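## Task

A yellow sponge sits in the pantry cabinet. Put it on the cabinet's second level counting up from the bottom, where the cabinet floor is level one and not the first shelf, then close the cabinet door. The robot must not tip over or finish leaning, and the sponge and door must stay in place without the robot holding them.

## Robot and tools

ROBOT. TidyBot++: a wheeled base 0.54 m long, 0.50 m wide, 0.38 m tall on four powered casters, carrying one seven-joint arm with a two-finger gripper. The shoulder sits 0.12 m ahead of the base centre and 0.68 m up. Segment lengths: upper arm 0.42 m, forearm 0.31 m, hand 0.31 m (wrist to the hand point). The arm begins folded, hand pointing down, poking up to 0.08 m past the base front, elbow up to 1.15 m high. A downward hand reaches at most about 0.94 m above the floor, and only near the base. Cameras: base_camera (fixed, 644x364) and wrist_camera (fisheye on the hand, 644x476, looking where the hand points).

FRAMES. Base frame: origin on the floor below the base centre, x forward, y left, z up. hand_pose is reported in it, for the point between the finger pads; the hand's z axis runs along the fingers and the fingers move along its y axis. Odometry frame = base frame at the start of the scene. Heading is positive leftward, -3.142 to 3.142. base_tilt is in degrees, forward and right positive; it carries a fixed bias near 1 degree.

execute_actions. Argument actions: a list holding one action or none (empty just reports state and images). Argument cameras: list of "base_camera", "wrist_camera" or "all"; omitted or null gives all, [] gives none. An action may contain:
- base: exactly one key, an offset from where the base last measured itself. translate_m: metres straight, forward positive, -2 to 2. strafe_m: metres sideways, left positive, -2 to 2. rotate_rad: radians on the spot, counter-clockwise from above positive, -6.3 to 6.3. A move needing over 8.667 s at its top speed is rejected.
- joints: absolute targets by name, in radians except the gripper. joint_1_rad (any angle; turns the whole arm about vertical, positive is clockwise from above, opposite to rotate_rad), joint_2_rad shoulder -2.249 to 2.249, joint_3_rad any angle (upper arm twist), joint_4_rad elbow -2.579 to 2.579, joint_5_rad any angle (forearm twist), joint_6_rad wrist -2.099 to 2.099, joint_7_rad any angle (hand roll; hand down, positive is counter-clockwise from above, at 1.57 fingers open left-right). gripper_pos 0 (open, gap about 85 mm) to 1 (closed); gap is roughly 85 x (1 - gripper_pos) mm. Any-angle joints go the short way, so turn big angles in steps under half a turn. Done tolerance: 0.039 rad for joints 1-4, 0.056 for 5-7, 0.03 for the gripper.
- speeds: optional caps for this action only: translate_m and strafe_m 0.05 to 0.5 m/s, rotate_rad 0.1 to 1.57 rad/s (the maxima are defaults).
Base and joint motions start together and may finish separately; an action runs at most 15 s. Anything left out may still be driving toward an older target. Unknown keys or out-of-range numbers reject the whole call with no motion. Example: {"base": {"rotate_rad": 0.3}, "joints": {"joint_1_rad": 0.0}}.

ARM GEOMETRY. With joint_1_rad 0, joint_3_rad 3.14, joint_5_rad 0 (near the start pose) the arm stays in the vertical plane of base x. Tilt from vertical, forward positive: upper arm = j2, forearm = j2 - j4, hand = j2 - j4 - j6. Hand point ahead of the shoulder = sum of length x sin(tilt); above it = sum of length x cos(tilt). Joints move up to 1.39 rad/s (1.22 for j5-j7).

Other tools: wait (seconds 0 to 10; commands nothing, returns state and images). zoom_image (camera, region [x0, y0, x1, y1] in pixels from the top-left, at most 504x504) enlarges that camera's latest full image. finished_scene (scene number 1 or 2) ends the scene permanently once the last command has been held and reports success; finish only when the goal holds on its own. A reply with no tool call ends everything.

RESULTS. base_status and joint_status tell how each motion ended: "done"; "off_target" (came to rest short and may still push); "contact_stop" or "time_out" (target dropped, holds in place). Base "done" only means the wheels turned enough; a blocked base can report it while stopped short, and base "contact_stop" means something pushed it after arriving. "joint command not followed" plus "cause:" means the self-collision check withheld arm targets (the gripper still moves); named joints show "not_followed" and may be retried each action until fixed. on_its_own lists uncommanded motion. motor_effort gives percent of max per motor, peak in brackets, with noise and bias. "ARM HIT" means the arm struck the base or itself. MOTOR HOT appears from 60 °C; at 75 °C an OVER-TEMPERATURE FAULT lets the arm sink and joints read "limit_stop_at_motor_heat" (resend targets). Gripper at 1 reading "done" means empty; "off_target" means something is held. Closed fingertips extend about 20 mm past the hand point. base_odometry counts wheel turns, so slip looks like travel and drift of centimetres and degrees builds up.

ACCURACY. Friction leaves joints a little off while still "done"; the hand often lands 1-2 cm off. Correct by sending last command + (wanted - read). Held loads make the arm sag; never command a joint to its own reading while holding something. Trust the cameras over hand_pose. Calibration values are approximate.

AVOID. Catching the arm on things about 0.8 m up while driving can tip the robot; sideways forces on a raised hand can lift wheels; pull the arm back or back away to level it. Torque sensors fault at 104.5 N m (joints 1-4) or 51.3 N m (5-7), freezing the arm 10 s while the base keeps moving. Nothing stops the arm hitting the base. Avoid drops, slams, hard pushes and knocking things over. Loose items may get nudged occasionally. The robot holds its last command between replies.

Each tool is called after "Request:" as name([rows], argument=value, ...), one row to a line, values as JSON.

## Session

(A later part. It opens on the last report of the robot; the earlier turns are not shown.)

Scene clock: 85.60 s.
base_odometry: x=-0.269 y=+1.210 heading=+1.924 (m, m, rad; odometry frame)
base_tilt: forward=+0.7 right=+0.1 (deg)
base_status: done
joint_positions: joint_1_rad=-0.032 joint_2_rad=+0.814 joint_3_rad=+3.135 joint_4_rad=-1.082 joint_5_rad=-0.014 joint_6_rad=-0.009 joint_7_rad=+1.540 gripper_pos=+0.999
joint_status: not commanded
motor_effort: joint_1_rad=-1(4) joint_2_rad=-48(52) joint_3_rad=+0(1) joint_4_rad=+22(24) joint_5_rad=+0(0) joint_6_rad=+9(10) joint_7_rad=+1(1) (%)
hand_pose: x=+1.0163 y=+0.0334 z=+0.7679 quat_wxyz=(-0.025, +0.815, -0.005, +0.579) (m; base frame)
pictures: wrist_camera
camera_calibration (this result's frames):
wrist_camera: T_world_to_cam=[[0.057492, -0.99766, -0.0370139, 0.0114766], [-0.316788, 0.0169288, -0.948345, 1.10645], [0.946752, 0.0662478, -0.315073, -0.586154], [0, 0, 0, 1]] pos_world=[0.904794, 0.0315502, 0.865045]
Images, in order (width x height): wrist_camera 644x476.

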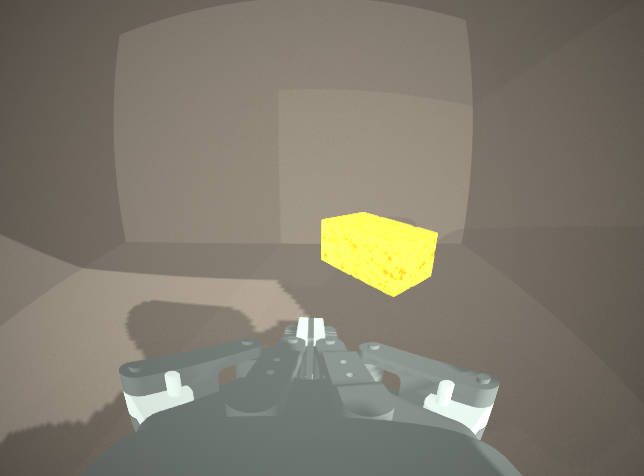

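Request:
execute_actions([
  {"joints":{"joint_1_rad":0.135}},
], cameras=["wrist_camera"])

Request:
execute_actions([
  {"base":{"translate_m":0.09},"speeds":{"translate_m":0.1}},
], cameras=["wrist_camera"])

Scene clock: 89.60 s.
base_odometry: x=-0.269 y=+1.210 heading=+1.924 (m, m, rad; odometry frame)
base_tilt: forward=+0.8 right=+0.1 (deg)
base_status: not commanded
joint_positions: joint_1_rad=+0.140 joint_2_rad=+0.814 joint_3_rad=+3.134 joint_4_rad=-1.082 joint_5_rad=-0.014 joint_6_rad=-0.009 joint_7_rad=+1.540 gripper_pos=+0.999
joint_status: all done
motor_effort: joint_1_rad=-1(7) joint_2_rad=-49(49) joint_3_rad=+0(2) joint_4_rad=+22(23) joint_5_rad=+0(0) joint_6_rad=+9(9) joint_7_rad=+1(1) (%)
hand_pose: x=+1.0088 y=-0.1199 z=+0.7679 quat_wxyz=(+0.024, +0.812, -0.075, +0.579) (m; base frame)
pictures: wrist_camera
camera_calibration (this result's frames):
wrist_camera: T_world_to_cam=[[-0.113252, -0.992862, -0.0373908, 0.0320524], [-0.309227, 0.0709863, -0.948335, 1.10555], [0.944221, -0.0958388, -0.315059, -0.585857], [0, 0, 0, 1]] pos_world=[0.898674, -0.102803, 0.865052]
Images, in order (width x height): wrist_camera 644x476.

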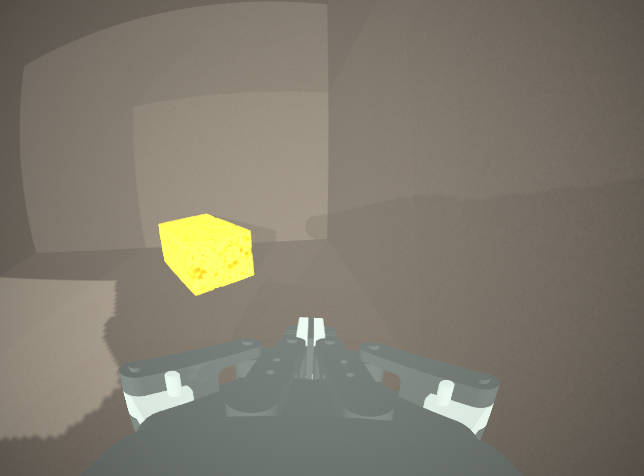

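Scene clock: 91.07 s.
base_odometry: x=-0.300 y=+1.294 heading=+1.925 (m, m, rad; odometry frame)
base_tilt: forward=+0.8 right=+0.1 (deg)
base_status: done
joint_positions: joint_1_rad=+0.140 joint_2_rad=+0.815 joint_3_rad=+3.134 joint_4_rad=-1.082 joint_5_rad=-0.014 joint_6_rad=-0.009 joint_7_rad=+1.540 gripper_pos=+0.999
joint_status: not commanded
motor_effort: joint_1_rad=-1(3) joint_2_rad=-49(51) joint_3_rad=+0(1) joint_4_rad=+23(23) joint_5_rad=+0(0) joint_6_rad=+9(9) joint_7_rad=+1(1) (%)
hand_pose: x=+1.0089 y=-0.1199 z=+0.7672 quat_wxyz=(+0.024, +0.812, -0.075, +0.579) (m; base frame)
pictures: wrist_camera
camera_calibration (this result's frames):
wrist_camera: T_world_to_cam=[[-0.11328, -0.992859, -0.0374104, 0.032069], [-0.309935, 0.0710858, -0.948096, 1.10547], [0.943985, -0.0958054, -0.315774, -0.585341], [0, 0, 0, 1]] pos_world=[0.898811, -0.102822, 0.864458]
Images, in order (width x height): wrist_camera 644x476.

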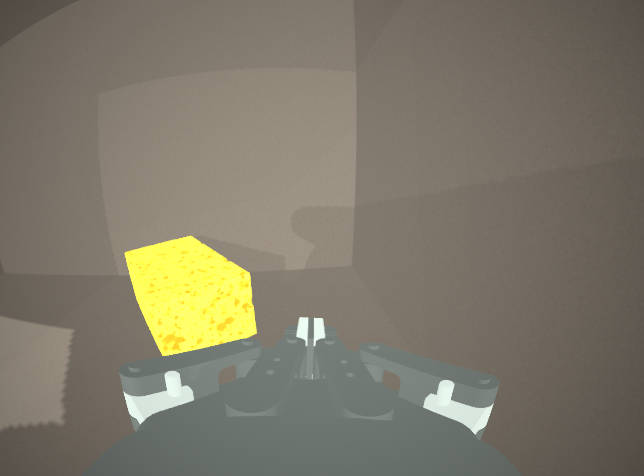

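Request:
execute_actions([
  {"joints":{"joint_1_rad":0.06}},
], cameras=[])

Request:
execute_actions([
  {"base":{"translate_m":-0.11},"speeds":{"translate_m":0.2}},
], cameras=["wrist_camera"])

Scene clock: 92.97 s.
base_odometry: x=-0.300 y=+1.294 heading=+1.925 (m, m, rad; odometry frame)
base_tilt: forward=+0.8 right=+0.1 (deg)
base_status: not commanded
joint_positions: joint_1_rad=+0.066 joint_2_rad=+0.815 joint_3_rad=+3.133 joint_4_rad=-1.082 joint_5_rad=-0.014 joint_6_rad=-0.009 joint_7_rad=+1.540 gripper_pos=+0.999
joint_status: all done
motor_effort: joint_1_rad=-1(5) joint_2_rad=-48(49) joint_3_rad=+0(1) joint_4_rad=+23(23) joint_5_rad=+0(1) joint_6_rad=+9(9) joint_7_rad=+1(1) (%)
hand_pose: x=+1.0154 y=-0.0530 z=+0.7672 quat_wxyz=(+0.002, +0.814, -0.044, +0.579) (m; base frame)
pictures: none
No camera images: the call's "cameras" was empty. Leave "cameras" out to get every camera's image.

Scene clock: 94.30 s.
base_odometry: x=-0.262 y=+1.191 heading=+1.925 (m, m, rad; odometry frame)
base_tilt: forward=+0.7 right=+0.1 (deg)
base_status: done
joint_positions: joint_1_rad=+0.065 joint_2_rad=+0.815 joint_3_rad=+3.133 joint_4_rad=-1.082 joint_5_rad=-0.014 joint_6_rad=-0.009 joint_7_rad=+1.540 gripper_pos=+0.999
joint_status: not commanded
motor_effort: joint_1_rad=-1(3) joint_2_rad=-48(51) joint_3_rad=+0(1) joint_4_rad=+22(24) joint_5_rad=+1(0) joint_6_rad=+9(10) joint_7_rad=+1(1) (%)
hand_pose: x=+1.0154 y=-0.0527 z=+0.7670 quat_wxyz=(+0.002, +0.814, -0.044, +0.579) (m; base frame)
pictures: wrist_camera
camera_calibration (this result's frames):
wrist_camera: T_world_to_cam=[[-0.0382692, -0.998542, -0.0380641, 0.0235888], [-0.314585, 0.0481941, -0.948005, 1.10597], [0.948458, -0.024305, -0.315971, -0.585733], [0, 0, 0, 1]] pos_world=[0.904366, -0.0439829, 0.864285]
Images, in order (width x height): wrist_camera 644x476.

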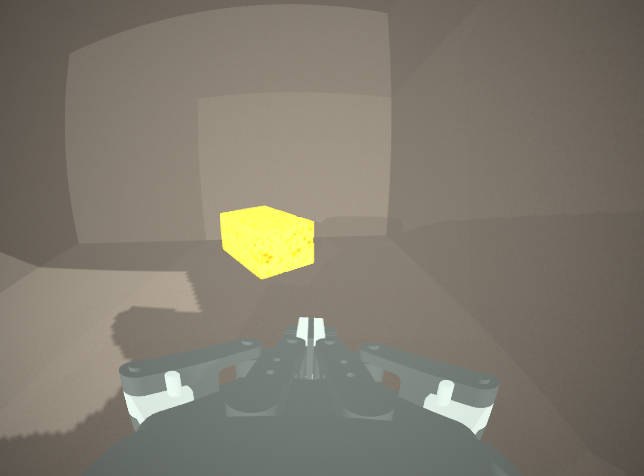

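Request:
execute_actions([
  {"joints":{"joint_1_rad":0.01,"gripper_pos":0}},
], cameras=[])

Request:
execute_actions([
  {"base":{"translate_m":0.1},"speeds":{"translate_m":0.1}},
], cameras=["wrist_camera"])

Scene clock: 97.10 s.
base_odometry: x=-0.262 y=+1.191 heading=+1.925 (m, m, rad; odometry frame)
base_tilt: forward=+0.8 right=+0.1 (deg)
base_status: not commanded
joint_positions: joint_1_rad=+0.021 joint_2_rad=+0.815 joint_3_rad=+3.133 joint_4_rad=-1.082 joint_5_rad=-0.014 joint_6_rad=-0.009 joint_7_rad=+1.540 gripper_pos=+0.000
joint_status: all done
motor_effort: joint_1_rad=-1(4) joint_2_rad=-49(49) joint_3_rad=+0(1) joint_4_rad=+22(23) joint_5_rad=+0(0) joint_6_rad=+9(9) joint_7_rad=+1(1) (%)
hand_pose: x=+1.0169 y=-0.0127 z=+0.7670 quat_wxyz=(-0.011, +0.815, -0.026, +0.579) (m; base frame)
pictures: none
No camera images: the call's "cameras" was empty. Leave "cameras" out to get every camera's image.

Scene clock: 98.67 s.
base_odometry: x=-0.297 y=+1.285 heading=+1.925 (m, m, rad; odometry frame)
base_tilt: forward=+0.8 right=+0.1 (deg)
base_status: done
joint_positions: joint_1_rad=+0.021 joint_2_rad=+0.816 joint_3_rad=+3.133 joint_4_rad=-1.082 joint_5_rad=-0.014 joint_6_rad=-0.009 joint_7_rad=+1.540 gripper_pos=+0.000
joint_status: not commanded
motor_effort: joint_1_rad=-2(2) joint_2_rad=-50(51) joint_3_rad=+0(1) joint_4_rad=+23(23) joint_5_rad=+0(0) joint_6_rad=+9(9) joint_7_rad=+1(1) (%)
hand_pose: x=+1.0169 y=-0.0127 z=+0.7665 quat_wxyz=(-0.011, +0.815, -0.026, +0.579) (m; base frame)
pictures: wrist_camera
camera_calibration (this result's frames):
wrist_camera: T_world_to_cam=[[0.00625145, -0.999255, -0.0380781, 0.0183002], [-0.316896, 0.0341365, -0.947846, 1.10613], [0.94844, 0.0179922, -0.316446, -0.58541], [0, 0, 0, 1]] pos_world=[0.90564, -0.00894005, 0.863888]
Images, in order (width x height): wrist_camera 644x476.

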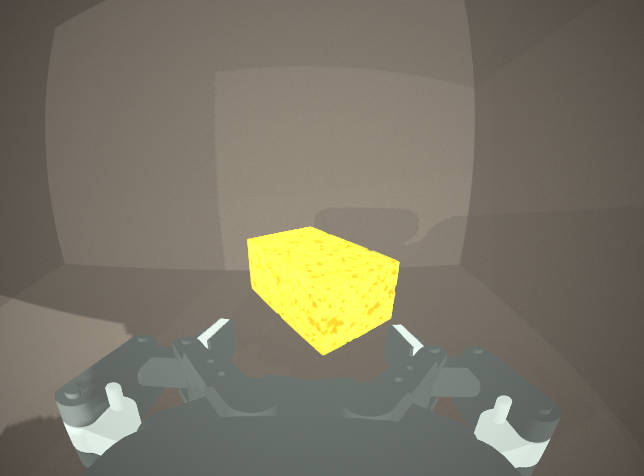

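Request:
execute_actions([
  {"joints":{"joint_1_rad":0.05}},
], cameras=[])

Request:
execute_actions([
  {"base":{"translate_m":0.075},"speeds":{"translate_m":0.08}},
], cameras=["wrist_camera"])

Request:
execute_actions([
  {"joints":{"gripper_pos":1}},
], cameras=["wrist_camera"])

Scene clock: 101.20 s.
base_odometry: x=-0.297 y=+1.285 heading=+1.925 (m, m, rad; odometry frame)
base_tilt: forward=+0.8 right=+0.1 (deg)
base_status: not commanded
joint_positions: joint_1_rad=+0.037 joint_2_rad=+0.816 joint_3_rad=+3.133 joint_4_rad=-1.082 joint_5_rad=-0.014 joint_6_rad=-0.009 joint_7_rad=+1.540 gripper_pos=+0.000
joint_status: all done
motor_effort: joint_1_rad=-1(1) joint_2_rad=-48(49) joint_3_rad=+0(0) joint_4_rad=+22(22) joint_5_rad=+0(0) joint_6_rad=+9(9) joint_7_rad=+1(1) (%)
hand_pose: x=+1.0166 y=-0.0274 z=+0.7665 quat_wxyz=(-0.006, +0.815, -0.033, +0.579) (m; base frame)
pictures: none
No camera images: the call's "cameras" was empty. Leave "cameras" out to get every camera's image.

Scene clock: 102.60 s.
base_odometry: x=-0.323 y=+1.354 heading=+1.925 (m, m, rad; odometry frame)
base_tilt: forward=+0.7 right=+0.1 (deg)
base_status: done
joint_positions: joint_1_rad=+0.042 joint_2_rad=+0.774 joint_3_rad=+3.131 joint_4_rad=-1.142 joint_5_rad=-0.014 joint_6_rad=-0.018 joint_7_rad=+1.540 gripper_pos=+0.000
joint_status: not commanded
motor_effort: joint_1_rad=+1(4) joint_2_rad=-36(51) joint_3_rad=+2(2) joint_4_rad=+37(41) joint_5_rad=-1(2) joint_6_rad=+19(22) joint_7_rad=-1(1) (%)
hand_pose: x=+0.9993 y=-0.0293 z=+0.7656 quat_wxyz=(-0.006, +0.823, -0.034, +0.568) (m; base frame)
pictures: wrist_camera
camera_calibration (this result's frames):
wrist_camera: T_world_to_cam=[[-0.0135486, -0.999103, -0.0401322, 0.0231705], [-0.342252, 0.0423453, -0.938654, 1.11878], [0.939511, 0.0010179, -0.342518, -0.540312], [0, 0, 0, 1]] pos_world=[0.890847, -0.0236753, 0.866009]
Images, in order (width x height): wrist_camera 644x476.

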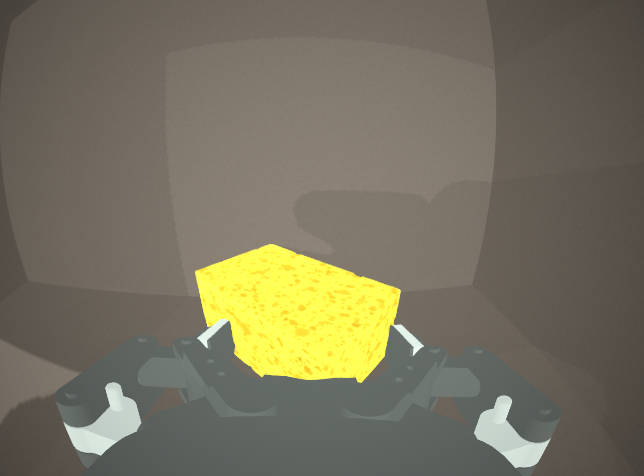

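Scene clock: 104.30 s.
base_odometry: x=-0.323 y=+1.355 heading=+1.925 (m, m, rad; odometry frame)
base_tilt: forward=+0.8 right=+0.1 (deg)
base_status: not commanded
joint_positions: joint_1_rad=+0.044 joint_2_rad=+0.824 joint_3_rad=+3.133 joint_4_rad=-1.065 joint_5_rad=-0.014 joint_6_rad=-0.016 joint_7_rad=+1.540 gripper_pos=+0.999
joint_status: all done
motor_effort: joint_1_rad=-1(18) joint_2_rad=-48(52) joint_3_rad=+0(9) joint_4_rad=+22(49) joint_5_rad=+0(2) joint_6_rad=+9(29) joint_7_rad=+1(2) (%)
hand_pose: x=+1.0196 y=-0.0333 z=+0.7672 quat_wxyz=(-0.005, +0.814, -0.035, +0.579) (m; base frame)
pictures: wrist_camera
camera_calibration (this result's frames):
wrist_camera: T_world_to_cam=[[-0.0164238, -0.99913, -0.0383407, 0.0210241], [-0.314808, 0.0415629, -0.948245, 1.10673], [0.949013, -0.00350376, -0.315217, -0.589666], [0, 0, 0, 1]] pos_world=[0.908353, -0.0270591, 0.864383]
Images, in order (width x height): wrist_camera 644x476.

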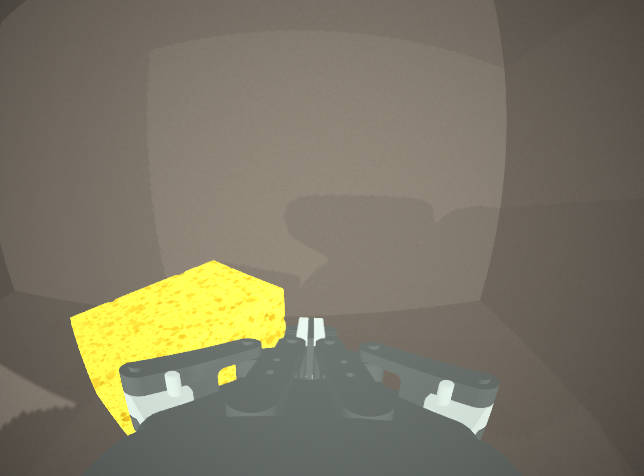

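It squirted left and rotated. Back off and look.

Request:
execute_actions([
  {"base":{"translate_m":-0.17},"joints":{"gripper_pos":0},"speeds":{"translate_m":0.2}},
], cameras=["wrist_camera"])

Scene clock: 106.73 s.
base_odometry: x=-0.264 y=+1.195 heading=+1.925 (m, m, rad; odometry frame)
base_tilt: forward=+0.7 right=+0.0 (deg)
base_status: done
joint_positions: joint_1_rad=+0.044 joint_2_rad=+0.824 joint_3_rad=+3.133 joint_4_rad=-1.065 joint_5_rad=-0.014 joint_6_rad=-0.016 joint_7_rad=+1.540 gripper_pos=+0.000
joint_status: all done
motor_effort: joint_1_rad=-1(1) joint_2_rad=-49(53) joint_3_rad=+0(1) joint_4_rad=+22(24) joint_5_rad=+0(0) joint_6_rad=+9(10) joint_7_rad=+1(1) (%)
hand_pose: x=+1.0197 y=-0.0333 z=+0.7673 quat_wxyz=(-0.005, +0.814, -0.035, +0.580) (m; base frame)
pictures: wrist_camera
camera_calibration (this result's frames):
wrist_camera: T_world_to_cam=[[-0.0164174, -0.99913, -0.0383306, 0.0210093], [-0.314436, 0.0415499, -0.948369, 1.10654], [0.949137, -0.00351725, -0.314845, -0.590096], [0, 0, 0, 1]] pos_world=[0.908363, -0.0270612, 0.864426]
Images, in order (width x height): wrist_camera 644x476.

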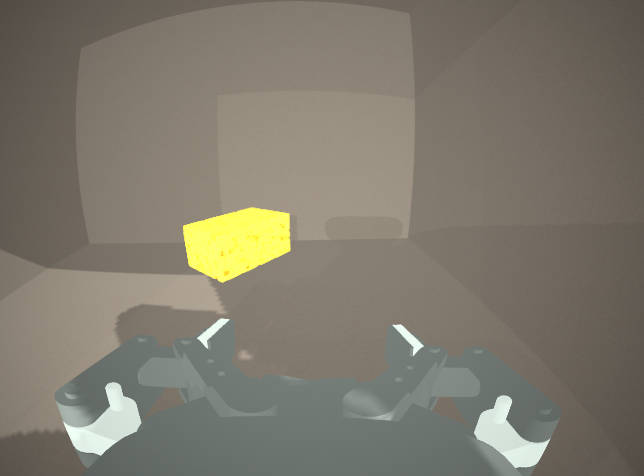

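Request:
execute_actions([
  {"joints":{"joint_1_rad":-0.03}},
], cameras=[])

Request:
execute_actions([
  {"base":{"translate_m":0.11},"speeds":{"translate_m":0.1}},
], cameras=["wrist_camera"])

Scene clock: 109.93 s.
base_odometry: x=-0.264 y=+1.195 heading=+1.925 (m, m, rad; odometry frame)
base_tilt: forward=+0.8 right=+0.1 (deg)
base_status: not commanded
joint_positions: joint_1_rad=-0.024 joint_2_rad=+0.824 joint_3_rad=+3.133 joint_4_rad=-1.065 joint_5_rad=-0.014 joint_6_rad=-0.016 joint_7_rad=+1.540 gripper_pos=+0.000
joint_status: all done
motor_effort: joint_1_rad=-2(2) joint_2_rad=-48(48) joint_3_rad=+0(1) joint_4_rad=+23(23) joint_5_rad=+0(1) joint_6_rad=+9(9) joint_7_rad=+1(1) (%)
hand_pose: x=+1.0199 y=+0.0281 z=+0.7673 quat_wxyz=(-0.024, +0.815, -0.008, +0.579) (m; base frame)
pictures: none
No camera images: the call's "cameras" was empty. Leave "cameras" out to get every camera's image.

Scene clock: 111.60 s.
base_odometry: x=-0.302 y=+1.298 heading=+1.925 (m, m, rad; odometry frame)
base_tilt: forward=+0.8 right=+0.1 (deg)
base_status: done
joint_positions: joint_1_rad=-0.024 joint_2_rad=+0.824 joint_3_rad=+3.133 joint_4_rad=-1.065 joint_5_rad=-0.014 joint_6_rad=-0.016 joint_7_rad=+1.540 gripper_pos=+0.000
joint_status: not commanded
motor_effort: joint_1_rad=-1(0) joint_2_rad=-50(52) joint_3_rad=+0(0) joint_4_rad=+23(23) joint_5_rad=+0(1) joint_6_rad=+9(9) joint_7_rad=+1(1) (%)
hand_pose: x=+1.0199 y=+0.0281 z=+0.7673 quat_wxyz=(-0.024, +0.815, -0.008, +0.579) (m; base frame)
pictures: wrist_camera
camera_calibration (this result's frames):
wrist_camera: T_world_to_cam=[[0.0516438, -0.997925, -0.0384527, 0.0129931], [-0.316526, 0.0201626, -0.948369, 1.10679], [0.947177, 0.0611487, -0.314828, -0.589877], [0, 0, 0, 1]] pos_world=[0.908373, 0.0267207, 0.864431]
Images, in order (width x height): wrist_camera 644x476.

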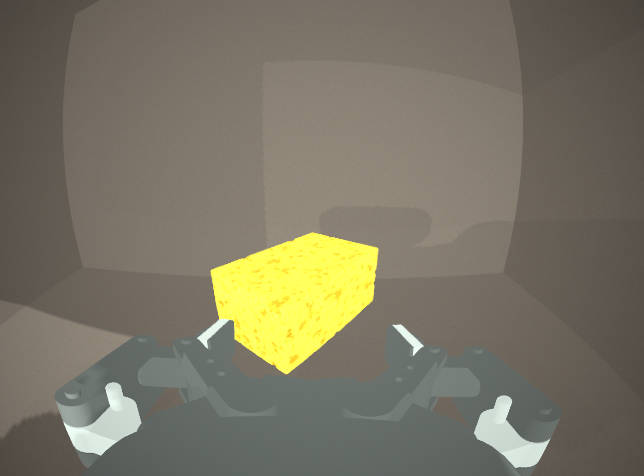

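Request:
execute_actions([
  {"joints":{"joint_1_rad":-0.08}},
], cameras=["wrist_camera"])

Request:
execute_actions([
  {"base":{"translate_m":0.06},"speeds":{"translate_m":0.08}},
], cameras=["wrist_camera"])

Scene clock: 114.70 s.
base_odometry: x=-0.302 y=+1.298 heading=+1.925 (m, m, rad; odometry frame)
base_tilt: forward=+0.8 right=+0.1 (deg)
base_status: not commanded
joint_positions: joint_1_rad=-0.069 joint_2_rad=+0.824 joint_3_rad=+3.133 joint_4_rad=-1.065 joint_5_rad=-0.014 joint_6_rad=-0.016 joint_7_rad=+1.540 gripper_pos=+0.000
joint_status: all done
motor_effort: joint_1_rad=-1(3) joint_2_rad=-49(49) joint_3_rad=+0(1) joint_4_rad=+22(22) joint_5_rad=+1(0) joint_6_rad=+9(9) joint_7_rad=+1(1) (%)
hand_pose: x=+1.0177 y=+0.0686 z=+0.7673 quat_wxyz=(-0.037, +0.815, +0.011, +0.578) (m; base frame)
pictures: wrist_camera
camera_calibration (this result's frames):
wrist_camera: T_world_to_cam=[[0.09652, -0.994588, -0.038453, 0.00765313], [-0.317113, 0.00589182, -0.948369, 1.10685], [0.943463, 0.103731, -0.314828, -0.589435], [0, 0, 0, 1]] pos_world=[0.90637, 0.0622327, 0.864431]
Images, in order (width x height): wrist_camera 644x476.

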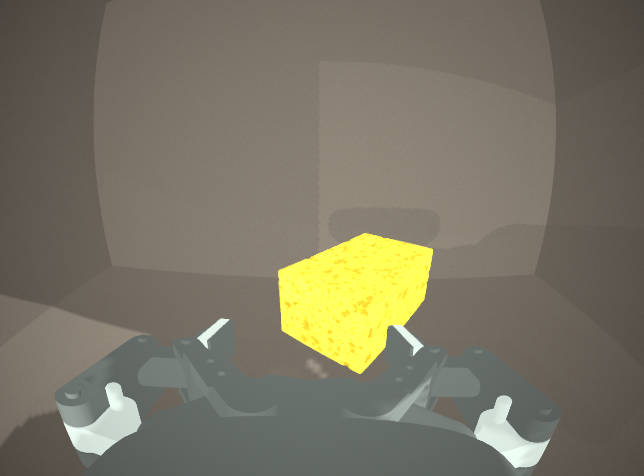

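Scene clock: 116.03 s.
base_odometry: x=-0.323 y=+1.354 heading=+1.925 (m, m, rad; odometry frame)
base_tilt: forward=+0.7 right=+0.1 (deg)
base_status: done
joint_positions: joint_1_rad=-0.061 joint_2_rad=+0.779 joint_3_rad=+3.136 joint_4_rad=-1.134 joint_5_rad=-0.014 joint_6_rad=-0.019 joint_7_rad=+1.540 gripper_pos=+0.000
joint_status: not commanded
motor_effort: joint_1_rad=-4(8) joint_2_rad=-37(52) joint_3_rad=-1(4) joint_4_rad=+35(41) joint_5_rad=+1(1) joint_6_rad=+18(22) joint_7_rad=+2(2) (%)
hand_pose: x=+0.9999 y=+0.0585 z=+0.7653 quat_wxyz=(-0.033, +0.823, +0.007, +0.567) (m; base frame)
pictures: wrist_camera
camera_calibration (this result's frames):
wrist_camera: T_world_to_cam=[[0.0855106, -0.995673, -0.0363661, 0.00869794], [-0.343183, 0.00483224, -0.939256, 1.11851], [0.935368, 0.0927966, -0.341285, -0.543241], [0, 0, 0, 1]] pos_world=[0.891239, 0.0536664, 0.865481]
Images, in order (width x height): wrist_camera 644x476.

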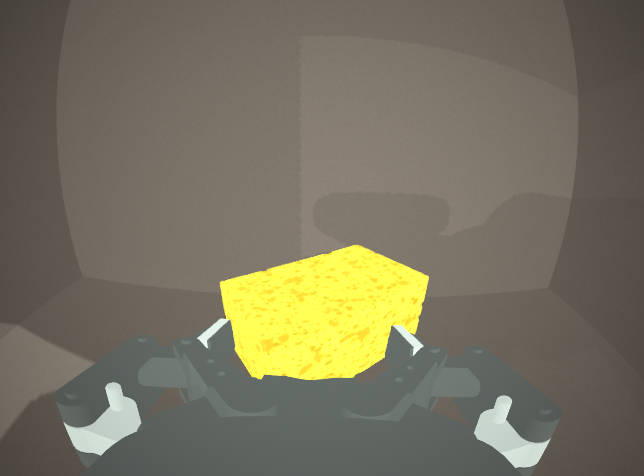

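Request:
execute_actions([
  {"base":{"translate_m":-0.16},"speeds":{"translate_m":0.2}},
], cameras=[])

Request:
execute_actions([
  {"joints":{"gripper_pos":1,"joint_1_rad":-0.12}},
], cameras=["wrist_camera"])

Scene clock: 120.13 s.
base_odometry: x=-0.267 y=+1.204 heading=+1.924 (m, m, rad; odometry frame)
base_tilt: forward=+0.8 right=+0.1 (deg)
base_status: done
joint_positions: joint_1_rad=-0.066 joint_2_rad=+0.821 joint_3_rad=+3.136 joint_4_rad=-1.076 joint_5_rad=-0.014 joint_6_rad=-0.015 joint_7_rad=+1.540 gripper_pos=+0.000
joint_status: not commanded
motor_effort: joint_1_rad=+0(7) joint_2_rad=-49(52) joint_3_rad=+0(3) joint_4_rad=+22(34) joint_5_rad=+0(1) joint_6_rad=+9(17) joint_7_rad=+1(2) (%)
hand_pose: x=+1.0158 y=+0.0640 z=+0.7638 quat_wxyz=(-0.035, +0.817, +0.009, +0.576) (m; base frame)
pictures: none
No camera images: the call's "cameras" was empty. Leave "cameras" out to get every camera's image.

Scene clock: 121.23 s.
base_odometry: x=-0.267 y=+1.204 heading=+1.924 (m, m, rad; odometry frame)
base_tilt: forward=+0.8 right=+0.1 (deg)
base_status: not commanded
joint_positions: joint_1_rad=-0.099 joint_2_rad=+0.821 joint_3_rad=+3.136 joint_4_rad=-1.074 joint_5_rad=-0.014 joint_6_rad=-0.009 joint_7_rad=+1.540 gripper_pos=+0.999
joint_status: all done
motor_effort: joint_1_rad=-2(4) joint_2_rad=-47(49) joint_3_rad=+0(2) joint_4_rad=+22(23) joint_5_rad=+0(0) joint_6_rad=+9(9) joint_7_rad=+1(1) (%)
hand_pose: x=+1.0141 y=+0.0935 z=+0.7664 quat_wxyz=(-0.044, +0.814, +0.023, +0.578) (m; base frame)
pictures: wrist_camera
camera_calibration (this result's frames):
wrist_camera: T_world_to_cam=[[0.123965, -0.991638, -0.0358675, 0.00265784], [-0.316353, -0.00523546, -0.948627, 1.10521], [0.940507, 0.128943, -0.314357, -0.588605], [0, 0, 0, 1]] pos_world=[0.902894, 0.0843183, 0.863498]
Images, in order (width x height): wrist_camera 644x476.

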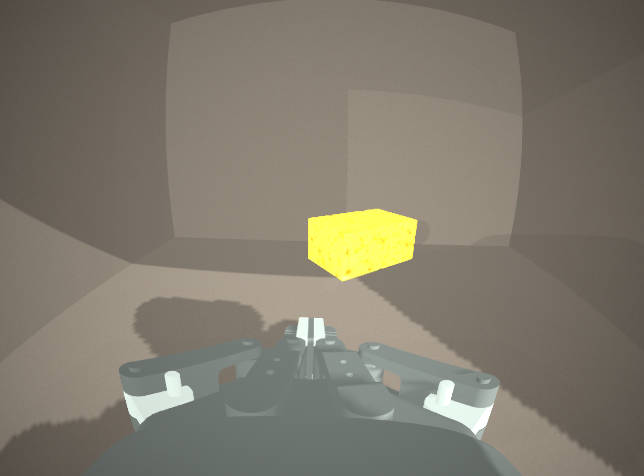

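Request:
execute_actions([
  {"joints":{"joint_1_rad":0.045,"joint_2_rad":0.80}},
], cameras=[])

Request:
execute_actions([
  {"base":{"translate_m":0.13},"speeds":{"translate_m":0.1}},
], cameras=["wrist_camera"])

Request:
execute_actions([
  {"joints":{"joint_1_rad":-0.03}},
], cameras=["wrist_camera"])

Scene clock: 125.07 s.
base_odometry: x=-0.267 y=+1.204 heading=+1.924 (m, m, rad; odometry frame)
base_tilt: forward=+0.8 right=+0.1 (deg)
base_status: not commanded
joint_positions: joint_1_rad=+0.049 joint_2_rad=+0.821 joint_3_rad=+3.133 joint_4_rad=-1.074 joint_5_rad=-0.014 joint_6_rad=-0.009 joint_7_rad=+1.540 gripper_pos=+0.999
joint_status: all done
motor_effort: joint_1_rad=-2(4) joint_2_rad=-48(48) joint_3_rad=+0(2) joint_4_rad=+22(22) joint_5_rad=+0(0) joint_6_rad=+9(9) joint_7_rad=+1(1) (%)
hand_pose: x=+1.0181 y=-0.0382 z=+0.7665 quat_wxyz=(-0.003, +0.814, -0.037, +0.580) (m; base frame)
pictures: none
No camera images: the call's "cameras" was empty. Leave "cameras" out to get every camera's image.

Scene clock: 126.93 s.
base_odometry: x=-0.313 y=+1.326 heading=+1.924 (m, m, rad; odometry frame)
base_tilt: forward=+0.8 right=+0.1 (deg)
base_status: done
joint_positions: joint_1_rad=+0.049 joint_2_rad=+0.819 joint_3_rad=+3.133 joint_4_rad=-1.074 joint_5_rad=-0.014 joint_6_rad=-0.009 joint_7_rad=+1.540 gripper_pos=+0.999
joint_status: not commanded
motor_effort: joint_1_rad=-1(2) joint_2_rad=-49(51) joint_3_rad=+0(0) joint_4_rad=+23(23) joint_5_rad=+0(0) joint_6_rad=+9(9) joint_7_rad=+1(1) (%)
hand_pose: x=+1.0180 y=-0.0382 z=+0.7679 quat_wxyz=(-0.003, +0.813, -0.037, +0.581) (m; base frame)
pictures: wrist_camera
camera_calibration (this result's frames):
wrist_camera: T_world_to_cam=[[-0.0218968, -0.999039, -0.0379801, 0.0214573], [-0.312102, 0.0429214, -0.949078, 1.10503], [0.949796, -0.0089281, -0.312742, -0.590781], [0, 0, 0, 1]] pos_world=[0.906474, -0.0312673, 0.864814]
Images, in order (width x height): wrist_camera 644x476.

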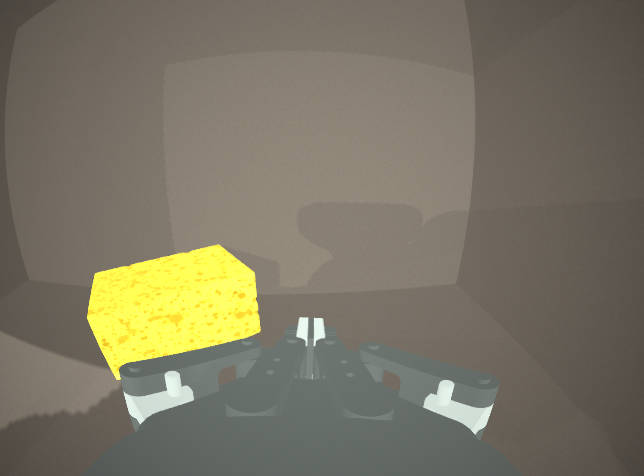

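Scene clock: 127.87 s.
base_odometry: x=-0.312 y=+1.326 heading=+1.924 (m, m, rad; odometry frame)
base_tilt: forward=+0.8 right=+0.1 (deg)
base_status: not commanded
joint_positions: joint_1_rad=-0.020 joint_2_rad=+0.819 joint_3_rad=+3.133 joint_4_rad=-1.075 joint_5_rad=-0.014 joint_6_rad=-0.009 joint_7_rad=+1.540 gripper_pos=+0.999
joint_status: all done
motor_effort: joint_1_rad=-3(4) joint_2_rad=-48(49) joint_3_rad=-1(1) joint_4_rad=+26(26) joint_5_rad=+0(0) joint_6_rad=+11(12) joint_7_rad=+1(1) (%)
hand_pose: x=+1.0183 y=+0.0238 z=+0.7679 quat_wxyz=(-0.023, +0.814, -0.009, +0.580) (m; base frame)
pictures: wrist_camera
camera_calibration (this result's frames):
wrist_camera: T_world_to_cam=[[0.0469755, -0.998174, -0.0379865, 0.0132759], [-0.314496, 0.0213152, -0.949019, 1.1054], [0.948096, 0.0565272, -0.31292, -0.590225], [0, 0, 0, 1]] pos_world=[0.906611, 0.0230536, 0.864858]
Images, in order (width x height): wrist_camera 644x476.

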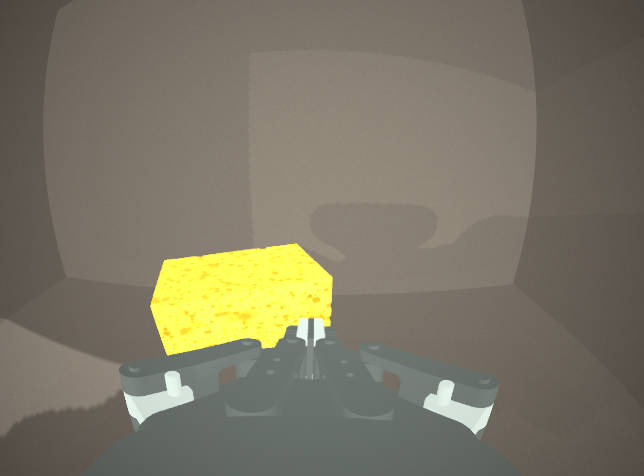

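Request:
execute_actions([
  {"base":{"translate_m":-0.1},"speeds":{"translate_m":0.2}},
], cameras=[])

Request:
execute_actions([
  {"joints":{"joint_1_rad":-0.01,"joint_2_rad":0.97,"joint_4_rad":-0.59,"joint_6_rad":-0.3}},
], cameras=["wrist_camera"])

Scene clock: 134.00 s.
base_odometry: x=-0.278 y=+1.232 heading=+1.924 (m, m, rad; odometry frame)
base_tilt: forward=+0.8 right=+0.1 (deg)
base_status: done
joint_positions: joint_1_rad=-0.020 joint_2_rad=+0.817 joint_3_rad=+3.133 joint_4_rad=-1.075 joint_5_rad=-0.014 joint_6_rad=-0.009 joint_7_rad=+1.540 gripper_pos=+0.999
joint_status: not commanded
motor_effort: joint_1_rad=-1(3) joint_2_rad=-48(52) joint_3_rad=+0(1) joint_4_rad=+22(25) joint_5_rad=+0(1) joint_6_rad=+9(11) joint_7_rad=+1(1) (%)
hand_pose: x=+1.0182 y=+0.0238 z=+0.7700 quat_wxyz=(-0.023, +0.814, -0.009, +0.581) (m; base frame)
pictures: none
No camera images: the call's "cameras" was empty. Leave "cameras" out to get every camera's image.

Scene clock: 135.67 s.
base_odometry: x=-0.278 y=+1.232 heading=+1.924 (m, m, rad; odometry frame)
base_tilt: forward=+0.8 right=+0.1 (deg)
base_status: not commanded
joint_positions: joint_1_rad=-0.020 joint_2_rad=+0.947 joint_3_rad=+3.133 joint_4_rad=-0.616 joint_5_rad=-0.014 joint_6_rad=-0.259 joint_7_rad=+1.540 gripper_pos=+0.999
joint_status: all done
motor_effort: joint_1_rad=-1(1) joint_2_rad=-53(53) joint_3_rad=+0(0) joint_4_rad=+23(24) joint_5_rad=+0(0) joint_6_rad=+9(9) joint_7_rad=+1(1) (%)
hand_pose: x=+1.0761 y=+0.0250 z=+0.8530 quat_wxyz=(-0.025, +0.790, -0.009, +0.613) (m; base frame)
pictures: wrist_camera
camera_calibration (this result's frames):
wrist_camera: T_world_to_cam=[[0.0522117, -0.997943, -0.0371962, 0.008655], [-0.236176, 0.0238509, -0.971417, 1.13906], [0.970306, 0.0595042, -0.234445, -0.709347], [0, 0, 0, 1]] pos_world=[0.95685, 0.0236788, 0.940517]
Images, in order (width x height): wrist_camera 644x476.

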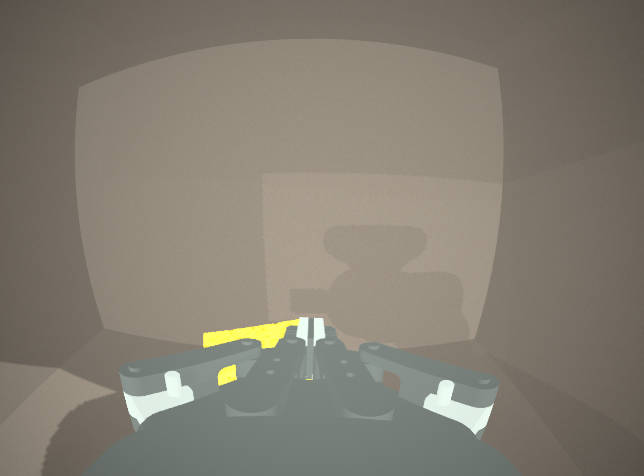

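Request:
execute_actions([
  {"base":{"translate_m":0.1},"joints":{"joint_1_rad":-0.05},"speeds":{"translate_m":0.1}},
], cameras=[])

Request:
execute_actions([
  {"joints":{"joint_6_rad":-0.5}},
], cameras=["wrist_camera"])

Scene clock: 138.83 s.
base_odometry: x=-0.313 y=+1.325 heading=+1.924 (m, m, rad; odometry frame)
base_tilt: forward=+0.8 right=+0.1 (deg)
base_status: done
joint_positions: joint_1_rad=-0.036 joint_2_rad=+0.951 joint_3_rad=+3.133 joint_4_rad=-0.614 joint_5_rad=-0.014 joint_6_rad=-0.259 joint_7_rad=+1.540 gripper_pos=+0.999
joint_status: all done
motor_effort: joint_1_rad=+0(4) joint_2_rad=-52(55) joint_3_rad=+0(1) joint_4_rad=+23(24) joint_5_rad=+1(0) joint_6_rad=+9(9) joint_7_rad=+1(1) (%)
hand_pose: x=+1.0763 y=+0.0408 z=+0.8496 quat_wxyz=(-0.030, +0.791, -0.002, +0.611) (m; base frame)
pictures: none
No camera images: the call's "cameras" was empty. Leave "cameras" out to get every camera's image.

Scene clock: 140.17 s.
base_odometry: x=-0.313 y=+1.325 heading=+1.924 (m, m, rad; odometry frame)
base_tilt: forward=+0.8 right=+0.1 (deg)
base_status: not commanded
joint_positions: joint_1_rad=-0.037 joint_2_rad=+0.949 joint_3_rad=+3.133 joint_4_rad=-0.584 joint_5_rad=-0.014 joint_6_rad=-0.456 joint_7_rad=+1.540 gripper_pos=+0.999
joint_status: all done
motor_effort: joint_1_rad=-1(3) joint_2_rad=-49(54) joint_3_rad=+0(1) joint_4_rad=+21(23) joint_5_rad=+0(0) joint_6_rad=+8(9) joint_7_rad=+1(1) (%)
hand_pose: x=+1.0587 y=+0.0414 z=+0.8120 quat_wxyz=(-0.028, +0.839, -0.001, +0.544) (m; base frame)
pictures: wrist_camera
camera_calibration (this result's frames):
wrist_camera: T_world_to_cam=[[0.0662003, -0.996941, -0.0415544, 0.0131157], [-0.395722, 0.0119988, -0.918292, 1.221], [0.915981, 0.0772352, -0.393717, -0.51695], [0, 0, 0, 1]] pos_world=[0.955825, 0.0383517, 0.918249]
Images, in order (width x height): wrist_camera 644x476.

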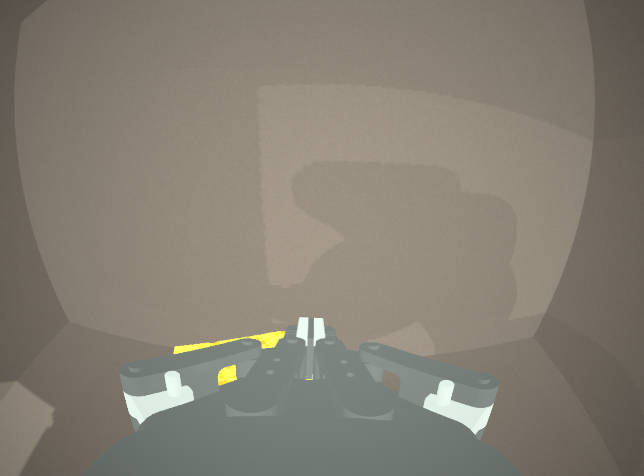

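Request:
execute_actions([
  {"base":{"translate_m":-0.09},"speeds":{"translate_m":0.06}},
], cameras=["wrist_camera"])

Request:
execute_actions([
  {"joints":{"joint_6_rad":-0.25}},
], cameras=[])

Request:
execute_actions([
  {"base":{"translate_m":-0.15}},
], cameras=["wrist_camera"])

Scene clock: 147.47 s.
base_odometry: x=-0.282 y=+1.241 heading=+1.924 (m, m, rad; odometry frame)
base_tilt: forward=+0.8 right=+0.1 (deg)
base_status: done
joint_positions: joint_1_rad=-0.037 joint_2_rad=+0.950 joint_3_rad=+3.133 joint_4_rad=-0.584 joint_5_rad=-0.014 joint_6_rad=-0.456 joint_7_rad=+1.540 gripper_pos=+0.999
joint_status: not commanded
motor_effort: joint_1_rad=-2(2) joint_2_rad=-50(51) joint_3_rad=+0(0) joint_4_rad=+22(23) joint_5_rad=+0(0) joint_6_rad=+8(9) joint_7_rad=+1(1) (%)
hand_pose: x=+1.0587 y=+0.0414 z=+0.8119 quat_wxyz=(-0.028, +0.839, -0.001, +0.544) (m; base frame)
pictures: wrist_camera
camera_calibration (this result's frames):
wrist_camera: T_world_to_cam=[[0.066195, -0.996941, -0.0415595, 0.0131216], [-0.395897, 0.0119909, -0.918217, 1.22103], [0.915906, 0.0772347, -0.393892, -0.516773], [0, 0, 0, 1]] pos_world=[0.955847, 0.038353, 0.918158]
Images, in order (width x height): wrist_camera 644x476.

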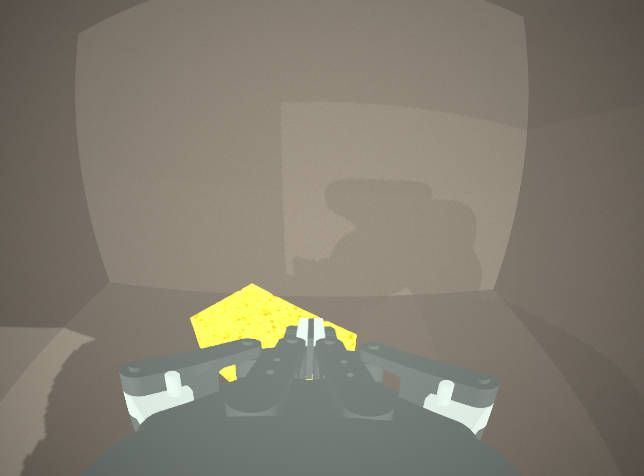

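Scene clock: 148.17 s.
base_odometry: x=-0.282 y=+1.241 heading=+1.924 (m, m, rad; odometry frame)
base_tilt: forward=+0.8 right=+0.1 (deg)
base_status: not commanded
joint_positions: joint_1_rad=-0.037 joint_2_rad=+0.958 joint_3_rad=+3.133 joint_4_rad=-0.584 joint_5_rad=-0.014 joint_6_rad=-0.275 joint_7_rad=+1.540 gripper_pos=+0.999
joint_status: all done
motor_effort: joint_1_rad=-1(2) joint_2_rad=-54(56) joint_3_rad=+0(0) joint_4_rad=+24(25) joint_5_rad=+1(0) joint_6_rad=+9(11) joint_7_rad=+1(1) (%)
hand_pose: x=+1.0785 y=+0.0412 z=+0.8567 quat_wxyz=(-0.030, +0.789, -0.002, +0.614) (m; base frame)
pictures: none
No camera images: the call's "cameras" was empty. Leave "cameras" out to get every camera's image.

Scene clock: 149.63 s.
base_odometry: x=-0.230 y=+1.100 heading=+1.924 (m, m, rad; odometry frame)
base_tilt: forward=+0.8 right=+0.1 (deg)
base_status: done
joint_positions: joint_1_rad=-0.037 joint_2_rad=+0.959 joint_3_rad=+3.133 joint_4_rad=-0.584 joint_5_rad=-0.014 joint_6_rad=-0.275 joint_7_rad=+1.540 gripper_pos=+0.999
joint_status: not commanded
motor_effort: joint_1_rad=-1(3) joint_2_rad=-52(57) joint_3_rad=+0(0) joint_4_rad=+23(25) joint_5_rad=+0(0) joint_6_rad=+9(10) joint_7_rad=+1(1) (%)
hand_pose: x=+1.0785 y=+0.0412 z=+0.8564 quat_wxyz=(-0.030, +0.789, -0.002, +0.614) (m; base frame)
pictures: wrist_camera
camera_calibration (this result's frames):
wrist_camera: T_world_to_cam=[[0.0692129, -0.99691, -0.0371448, 0.00633745], [-0.232962, 0.0200531, -0.972279, 1.13996], [0.97002, 0.0759476, -0.230854, -0.71536], [0, 0, 0, 1]] pos_world=[0.959043, 0.037788, 0.943454]
Images, in order (width x height): wrist_camera 644x476.

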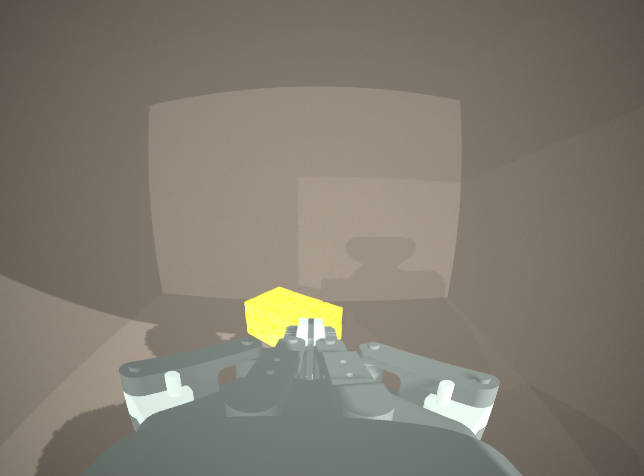

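Request:
execute_actions([
  {"base":{"translate_m":0.17},"joints":{"joint_1_rad":-0.01},"speeds":{"translate_m":0.2}},
], cameras=["wrist_camera"])

Request:
execute_actions([
  {"joints":{"joint_6_rad":-0.5}},
], cameras=["wrist_camera"])

Request:
execute_actions([
  {"base":{"translate_m":-0.07},"speeds":{"translate_m":0.06}},
], cameras=[])

Request:
execute_actions([
  {"joints":{"joint_6_rad":-0.25}},
], cameras=[])

Request:
execute_actions([
  {"base":{"translate_m":-0.2},"joints":{"gripper_pos":0}},
], cameras=["wrist_camera"])

Scene clock: 154.27 s.
base_odometry: x=-0.288 y=+1.260 heading=+1.923 (m, m, rad; odometry frame)
base_tilt: forward=+0.8 right=+0.1 (deg)
base_status: done
joint_positions: joint_1_rad=-0.023 joint_2_rad=+0.960 joint_3_rad=+3.133 joint_4_rad=-0.584 joint_5_rad=-0.014 joint_6_rad=-0.275 joint_7_rad=+1.540 gripper_pos=+0.999
joint_status: all done
motor_effort: joint_1_rad=-1(1) joint_2_rad=-54(60) joint_3_rad=+0(0) joint_4_rad=+24(25) joint_5_rad=+0(1) joint_6_rad=+9(10) joint_7_rad=+1(1) (%)
hand_pose: x=+1.0792 y=+0.0280 z=+0.8553 quat_wxyz=(-0.026, +0.789, -0.007, +0.614) (m; base frame)
pictures: wrist_camera
camera_calibration (this result's frames):
wrist_camera: T_world_to_cam=[[0.0554905, -0.997767, -0.037183, 0.00799644], [-0.23381, 0.0232197, -0.972005, 1.13988], [0.970698, 0.0626308, -0.231999, -0.714661], [0, 0, 0, 1]] pos_world=[0.95979, 0.0262707, 0.942463]
Images, in order (width x height): wrist_camera 644x476.

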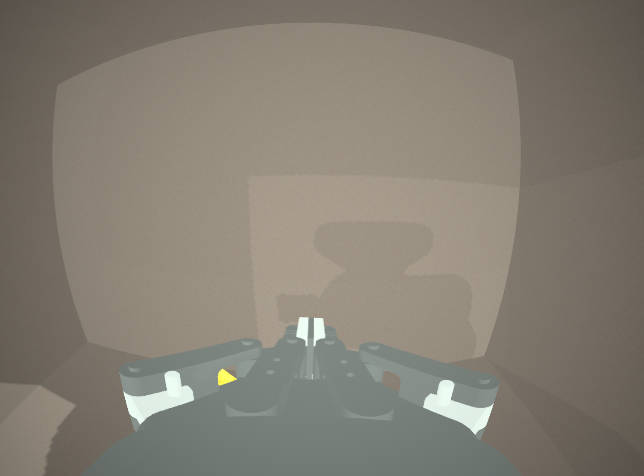

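Scene clock: 155.13 s.
base_odometry: x=-0.288 y=+1.260 heading=+1.923 (m, m, rad; odometry frame)
base_tilt: forward=+0.8 right=+0.1 (deg)
base_status: not commanded
joint_positions: joint_1_rad=-0.021 joint_2_rad=+0.955 joint_3_rad=+3.133 joint_4_rad=-0.580 joint_5_rad=-0.014 joint_6_rad=-0.455 joint_7_rad=+1.540 gripper_pos=+0.999
joint_status: all done
motor_effort: joint_1_rad=-2(4) joint_2_rad=-51(55) joint_3_rad=+0(1) joint_4_rad=+22(25) joint_5_rad=+0(1) joint_6_rad=+8(10) joint_7_rad=+1(1) (%)
hand_pose: x=+1.0606 y=+0.0267 z=+0.8097 quat_wxyz=(-0.024, +0.839, -0.007, +0.544) (m; base frame)
pictures: wrist_camera
camera_calibration (this result's frames):
wrist_camera: T_world_to_cam=[[0.0504832, -0.997859, -0.0415783, 0.0149008], [-0.395397, 0.0182607, -0.918329, 1.21933], [0.917122, 0.0628001, -0.393629, -0.519329], [0, 0, 0, 1]] pos_world=[0.957655, 0.0252171, 0.915939]
Images, in order (width x height): wrist_camera 644x476.

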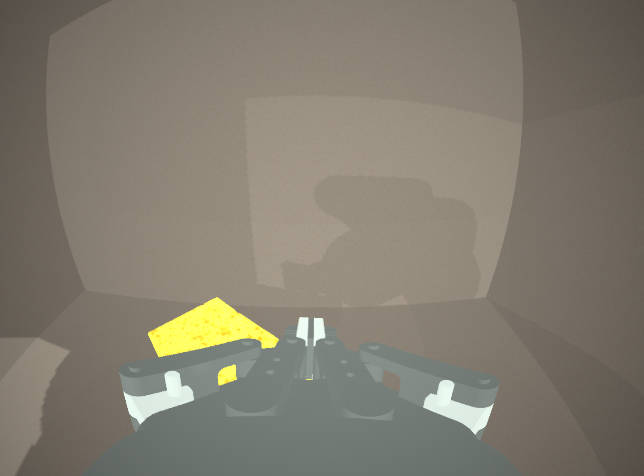

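Scene clock: 156.73 s.
base_odometry: x=-0.264 y=+1.194 heading=+1.923 (m, m, rad; odometry frame)
base_tilt: forward=+0.8 right=+0.1 (deg)
base_status: done
joint_positions: joint_1_rad=-0.021 joint_2_rad=+0.955 joint_3_rad=+3.133 joint_4_rad=-0.580 joint_5_rad=-0.014 joint_6_rad=-0.459 joint_7_rad=+1.540 gripper_pos=+0.999
joint_status: not commanded
motor_effort: joint_1_rad=+0(4) joint_2_rad=-53(55) joint_3_rad=+0(1) joint_4_rad=+23(24) joint_5_rad=+0(0) joint_6_rad=+9(10) joint_7_rad=+1(1) (%)
hand_pose: x=+1.0601 y=+0.0266 z=+0.8083 quat_wxyz=(-0.024, +0.840, -0.007, +0.542) (m; base frame)
pictures: none
No camera images: the call's "cameras" was empty. Leave "cameras" out to get every camera's image.

Scene clock: 157.43 s.
base_odometry: x=-0.264 y=+1.194 heading=+1.923 (m, m, rad; odometry frame)
base_tilt: forward=+0.8 right=+0.1 (deg)
base_status: not commanded
joint_positions: joint_1_rad=-0.021 joint_2_rad=+0.959 joint_3_rad=+3.133 joint_4_rad=-0.580 joint_5_rad=-0.014 joint_6_rad=-0.274 joint_7_rad=+1.540 gripper_pos=+0.999
joint_status: all done
motor_effort: joint_1_rad=-1(2) joint_2_rad=-54(55) joint_3_rad=+0(0) joint_4_rad=+24(25) joint_5_rad=+0(0) joint_6_rad=+10(9) joint_7_rad=+1(1) (%)
hand_pose: x=+1.0794 y=+0.0260 z=+0.8586 quat_wxyz=(-0.026, +0.787, -0.008, +0.616) (m; base frame)
pictures: none
No camera images: the call's "cameras" was empty. Leave "cameras" out to get every camera's image.

Scene clock: 159.10 s.
base_odometry: x=-0.195 y=+1.006 heading=+1.923 (m, m, rad; odometry frame)
base_tilt: forward=+0.8 right=+0.1 (deg)
base_status: done
joint_positions: joint_1_rad=-0.021 joint_2_rad=+0.959 joint_3_rad=+3.133 joint_4_rad=-0.580 joint_5_rad=-0.014 joint_6_rad=-0.274 joint_7_rad=+1.540 gripper_pos=+0.000
joint_status: all done
motor_effort: joint_1_rad=-1(0) joint_2_rad=-53(57) joint_3_rad=+0(0) joint_4_rad=+23(25) joint_5_rad=+0(0) joint_6_rad=+9(10) joint_7_rad=+1(1) (%)
hand_pose: x=+1.0795 y=+0.0260 z=+0.8584 quat_wxyz=(-0.026, +0.788, -0.008, +0.616) (m; base frame)
pictures: wrist_camera
camera_calibration (this result's frames):
wrist_camera: T_world_to_cam=[[0.0535848, -0.997876, -0.0370361, 0.00804502], [-0.228739, 0.0238371, -0.973196, 1.13857], [0.972012, 0.0606201, -0.226976, -0.719725], [0, 0, 0, 1]] pos_world=[0.959586, 0.0245174, 0.944993]
Images, in order (width x height): wrist_camera 644x476.

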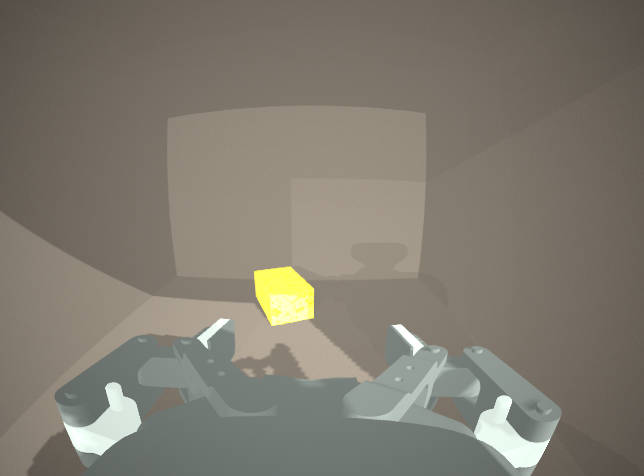

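Request:
execute_actions([
  {"joints":{"joint_1_rad":-0.06,"joint_2_rad":1.06}},
], cameras=[])

Request:
execute_actions([
  {"base":{"translate_m":0.12},"speeds":{"translate_m":0.12}},
], cameras=["wrist_camera"])

Scene clock: 161.57 s.
base_odometry: x=-0.195 y=+1.006 heading=+1.923 (m, m, rad; odometry frame)
base_tilt: forward=+0.8 right=+0.1 (deg)
base_status: not commanded
joint_positions: joint_1_rad=-0.045 joint_2_rad=+1.056 joint_3_rad=+3.133 joint_4_rad=-0.581 joint_5_rad=-0.014 joint_6_rad=-0.274 joint_7_rad=+1.540 gripper_pos=+0.000
joint_status: all done
motor_effort: joint_1_rad=-1(3) joint_2_rad=-53(59) joint_3_rad=+0(0) joint_4_rad=+23(25) joint_5_rad=+0(0) joint_6_rad=+9(10) joint_7_rad=+1(1) (%)
hand_pose: x=+1.0910 y=+0.0499 z=+0.7639 quat_wxyz=(-0.031, +0.817, +0.001, +0.576) (m; base frame)
pictures: none
No camera images: the call's "cameras" was empty. Leave "cameras" out to get every camera's image.

Scene clock: 163.17 s.
base_odometry: x=-0.236 y=+1.119 heading=+1.923 (m, m, rad; odometry frame)
base_tilt: forward=+0.8 right=+0.1 (deg)
base_status: done
joint_positions: joint_1_rad=-0.045 joint_2_rad=+1.056 joint_3_rad=+3.133 joint_4_rad=-0.581 joint_5_rad=-0.014 joint_6_rad=-0.274 joint_7_rad=+1.540 gripper_pos=+0.000
joint_status: not commanded
motor_effort: joint_1_rad=-1(1) joint_2_rad=-53(56) joint_3_rad=+0(1) joint_4_rad=+22(24) joint_5_rad=+0(1) joint_6_rad=+8(9) joint_7_rad=+1(1) (%)
hand_pose: x=+1.0910 y=+0.0500 z=+0.7640 quat_wxyz=(-0.031, +0.817, +0.001, +0.576) (m; base frame)
pictures: wrist_camera
camera_calibration (this result's frames):
wrist_camera: T_world_to_cam=[[0.0741465, -0.996443, -0.0400456, 0.00766472], [-0.323192, 0.0139785, -0.94623, 1.13167], [0.943424, 0.0831021, -0.321006, -0.651945], [0, 0, 0, 1]] pos_world=[0.980239, 0.0459965, 0.861846]
Images, in order (width x height): wrist_camera 644x476.

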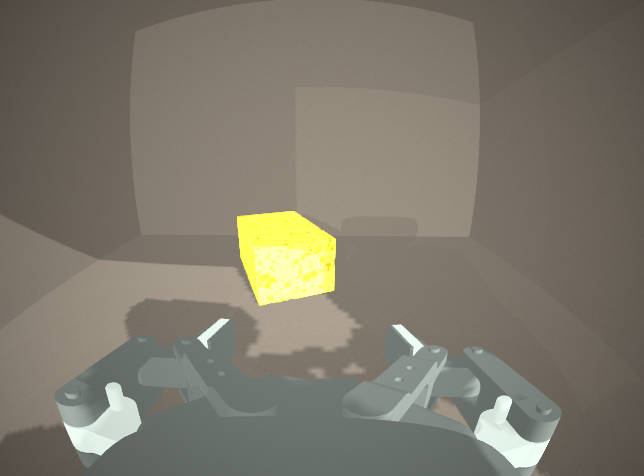

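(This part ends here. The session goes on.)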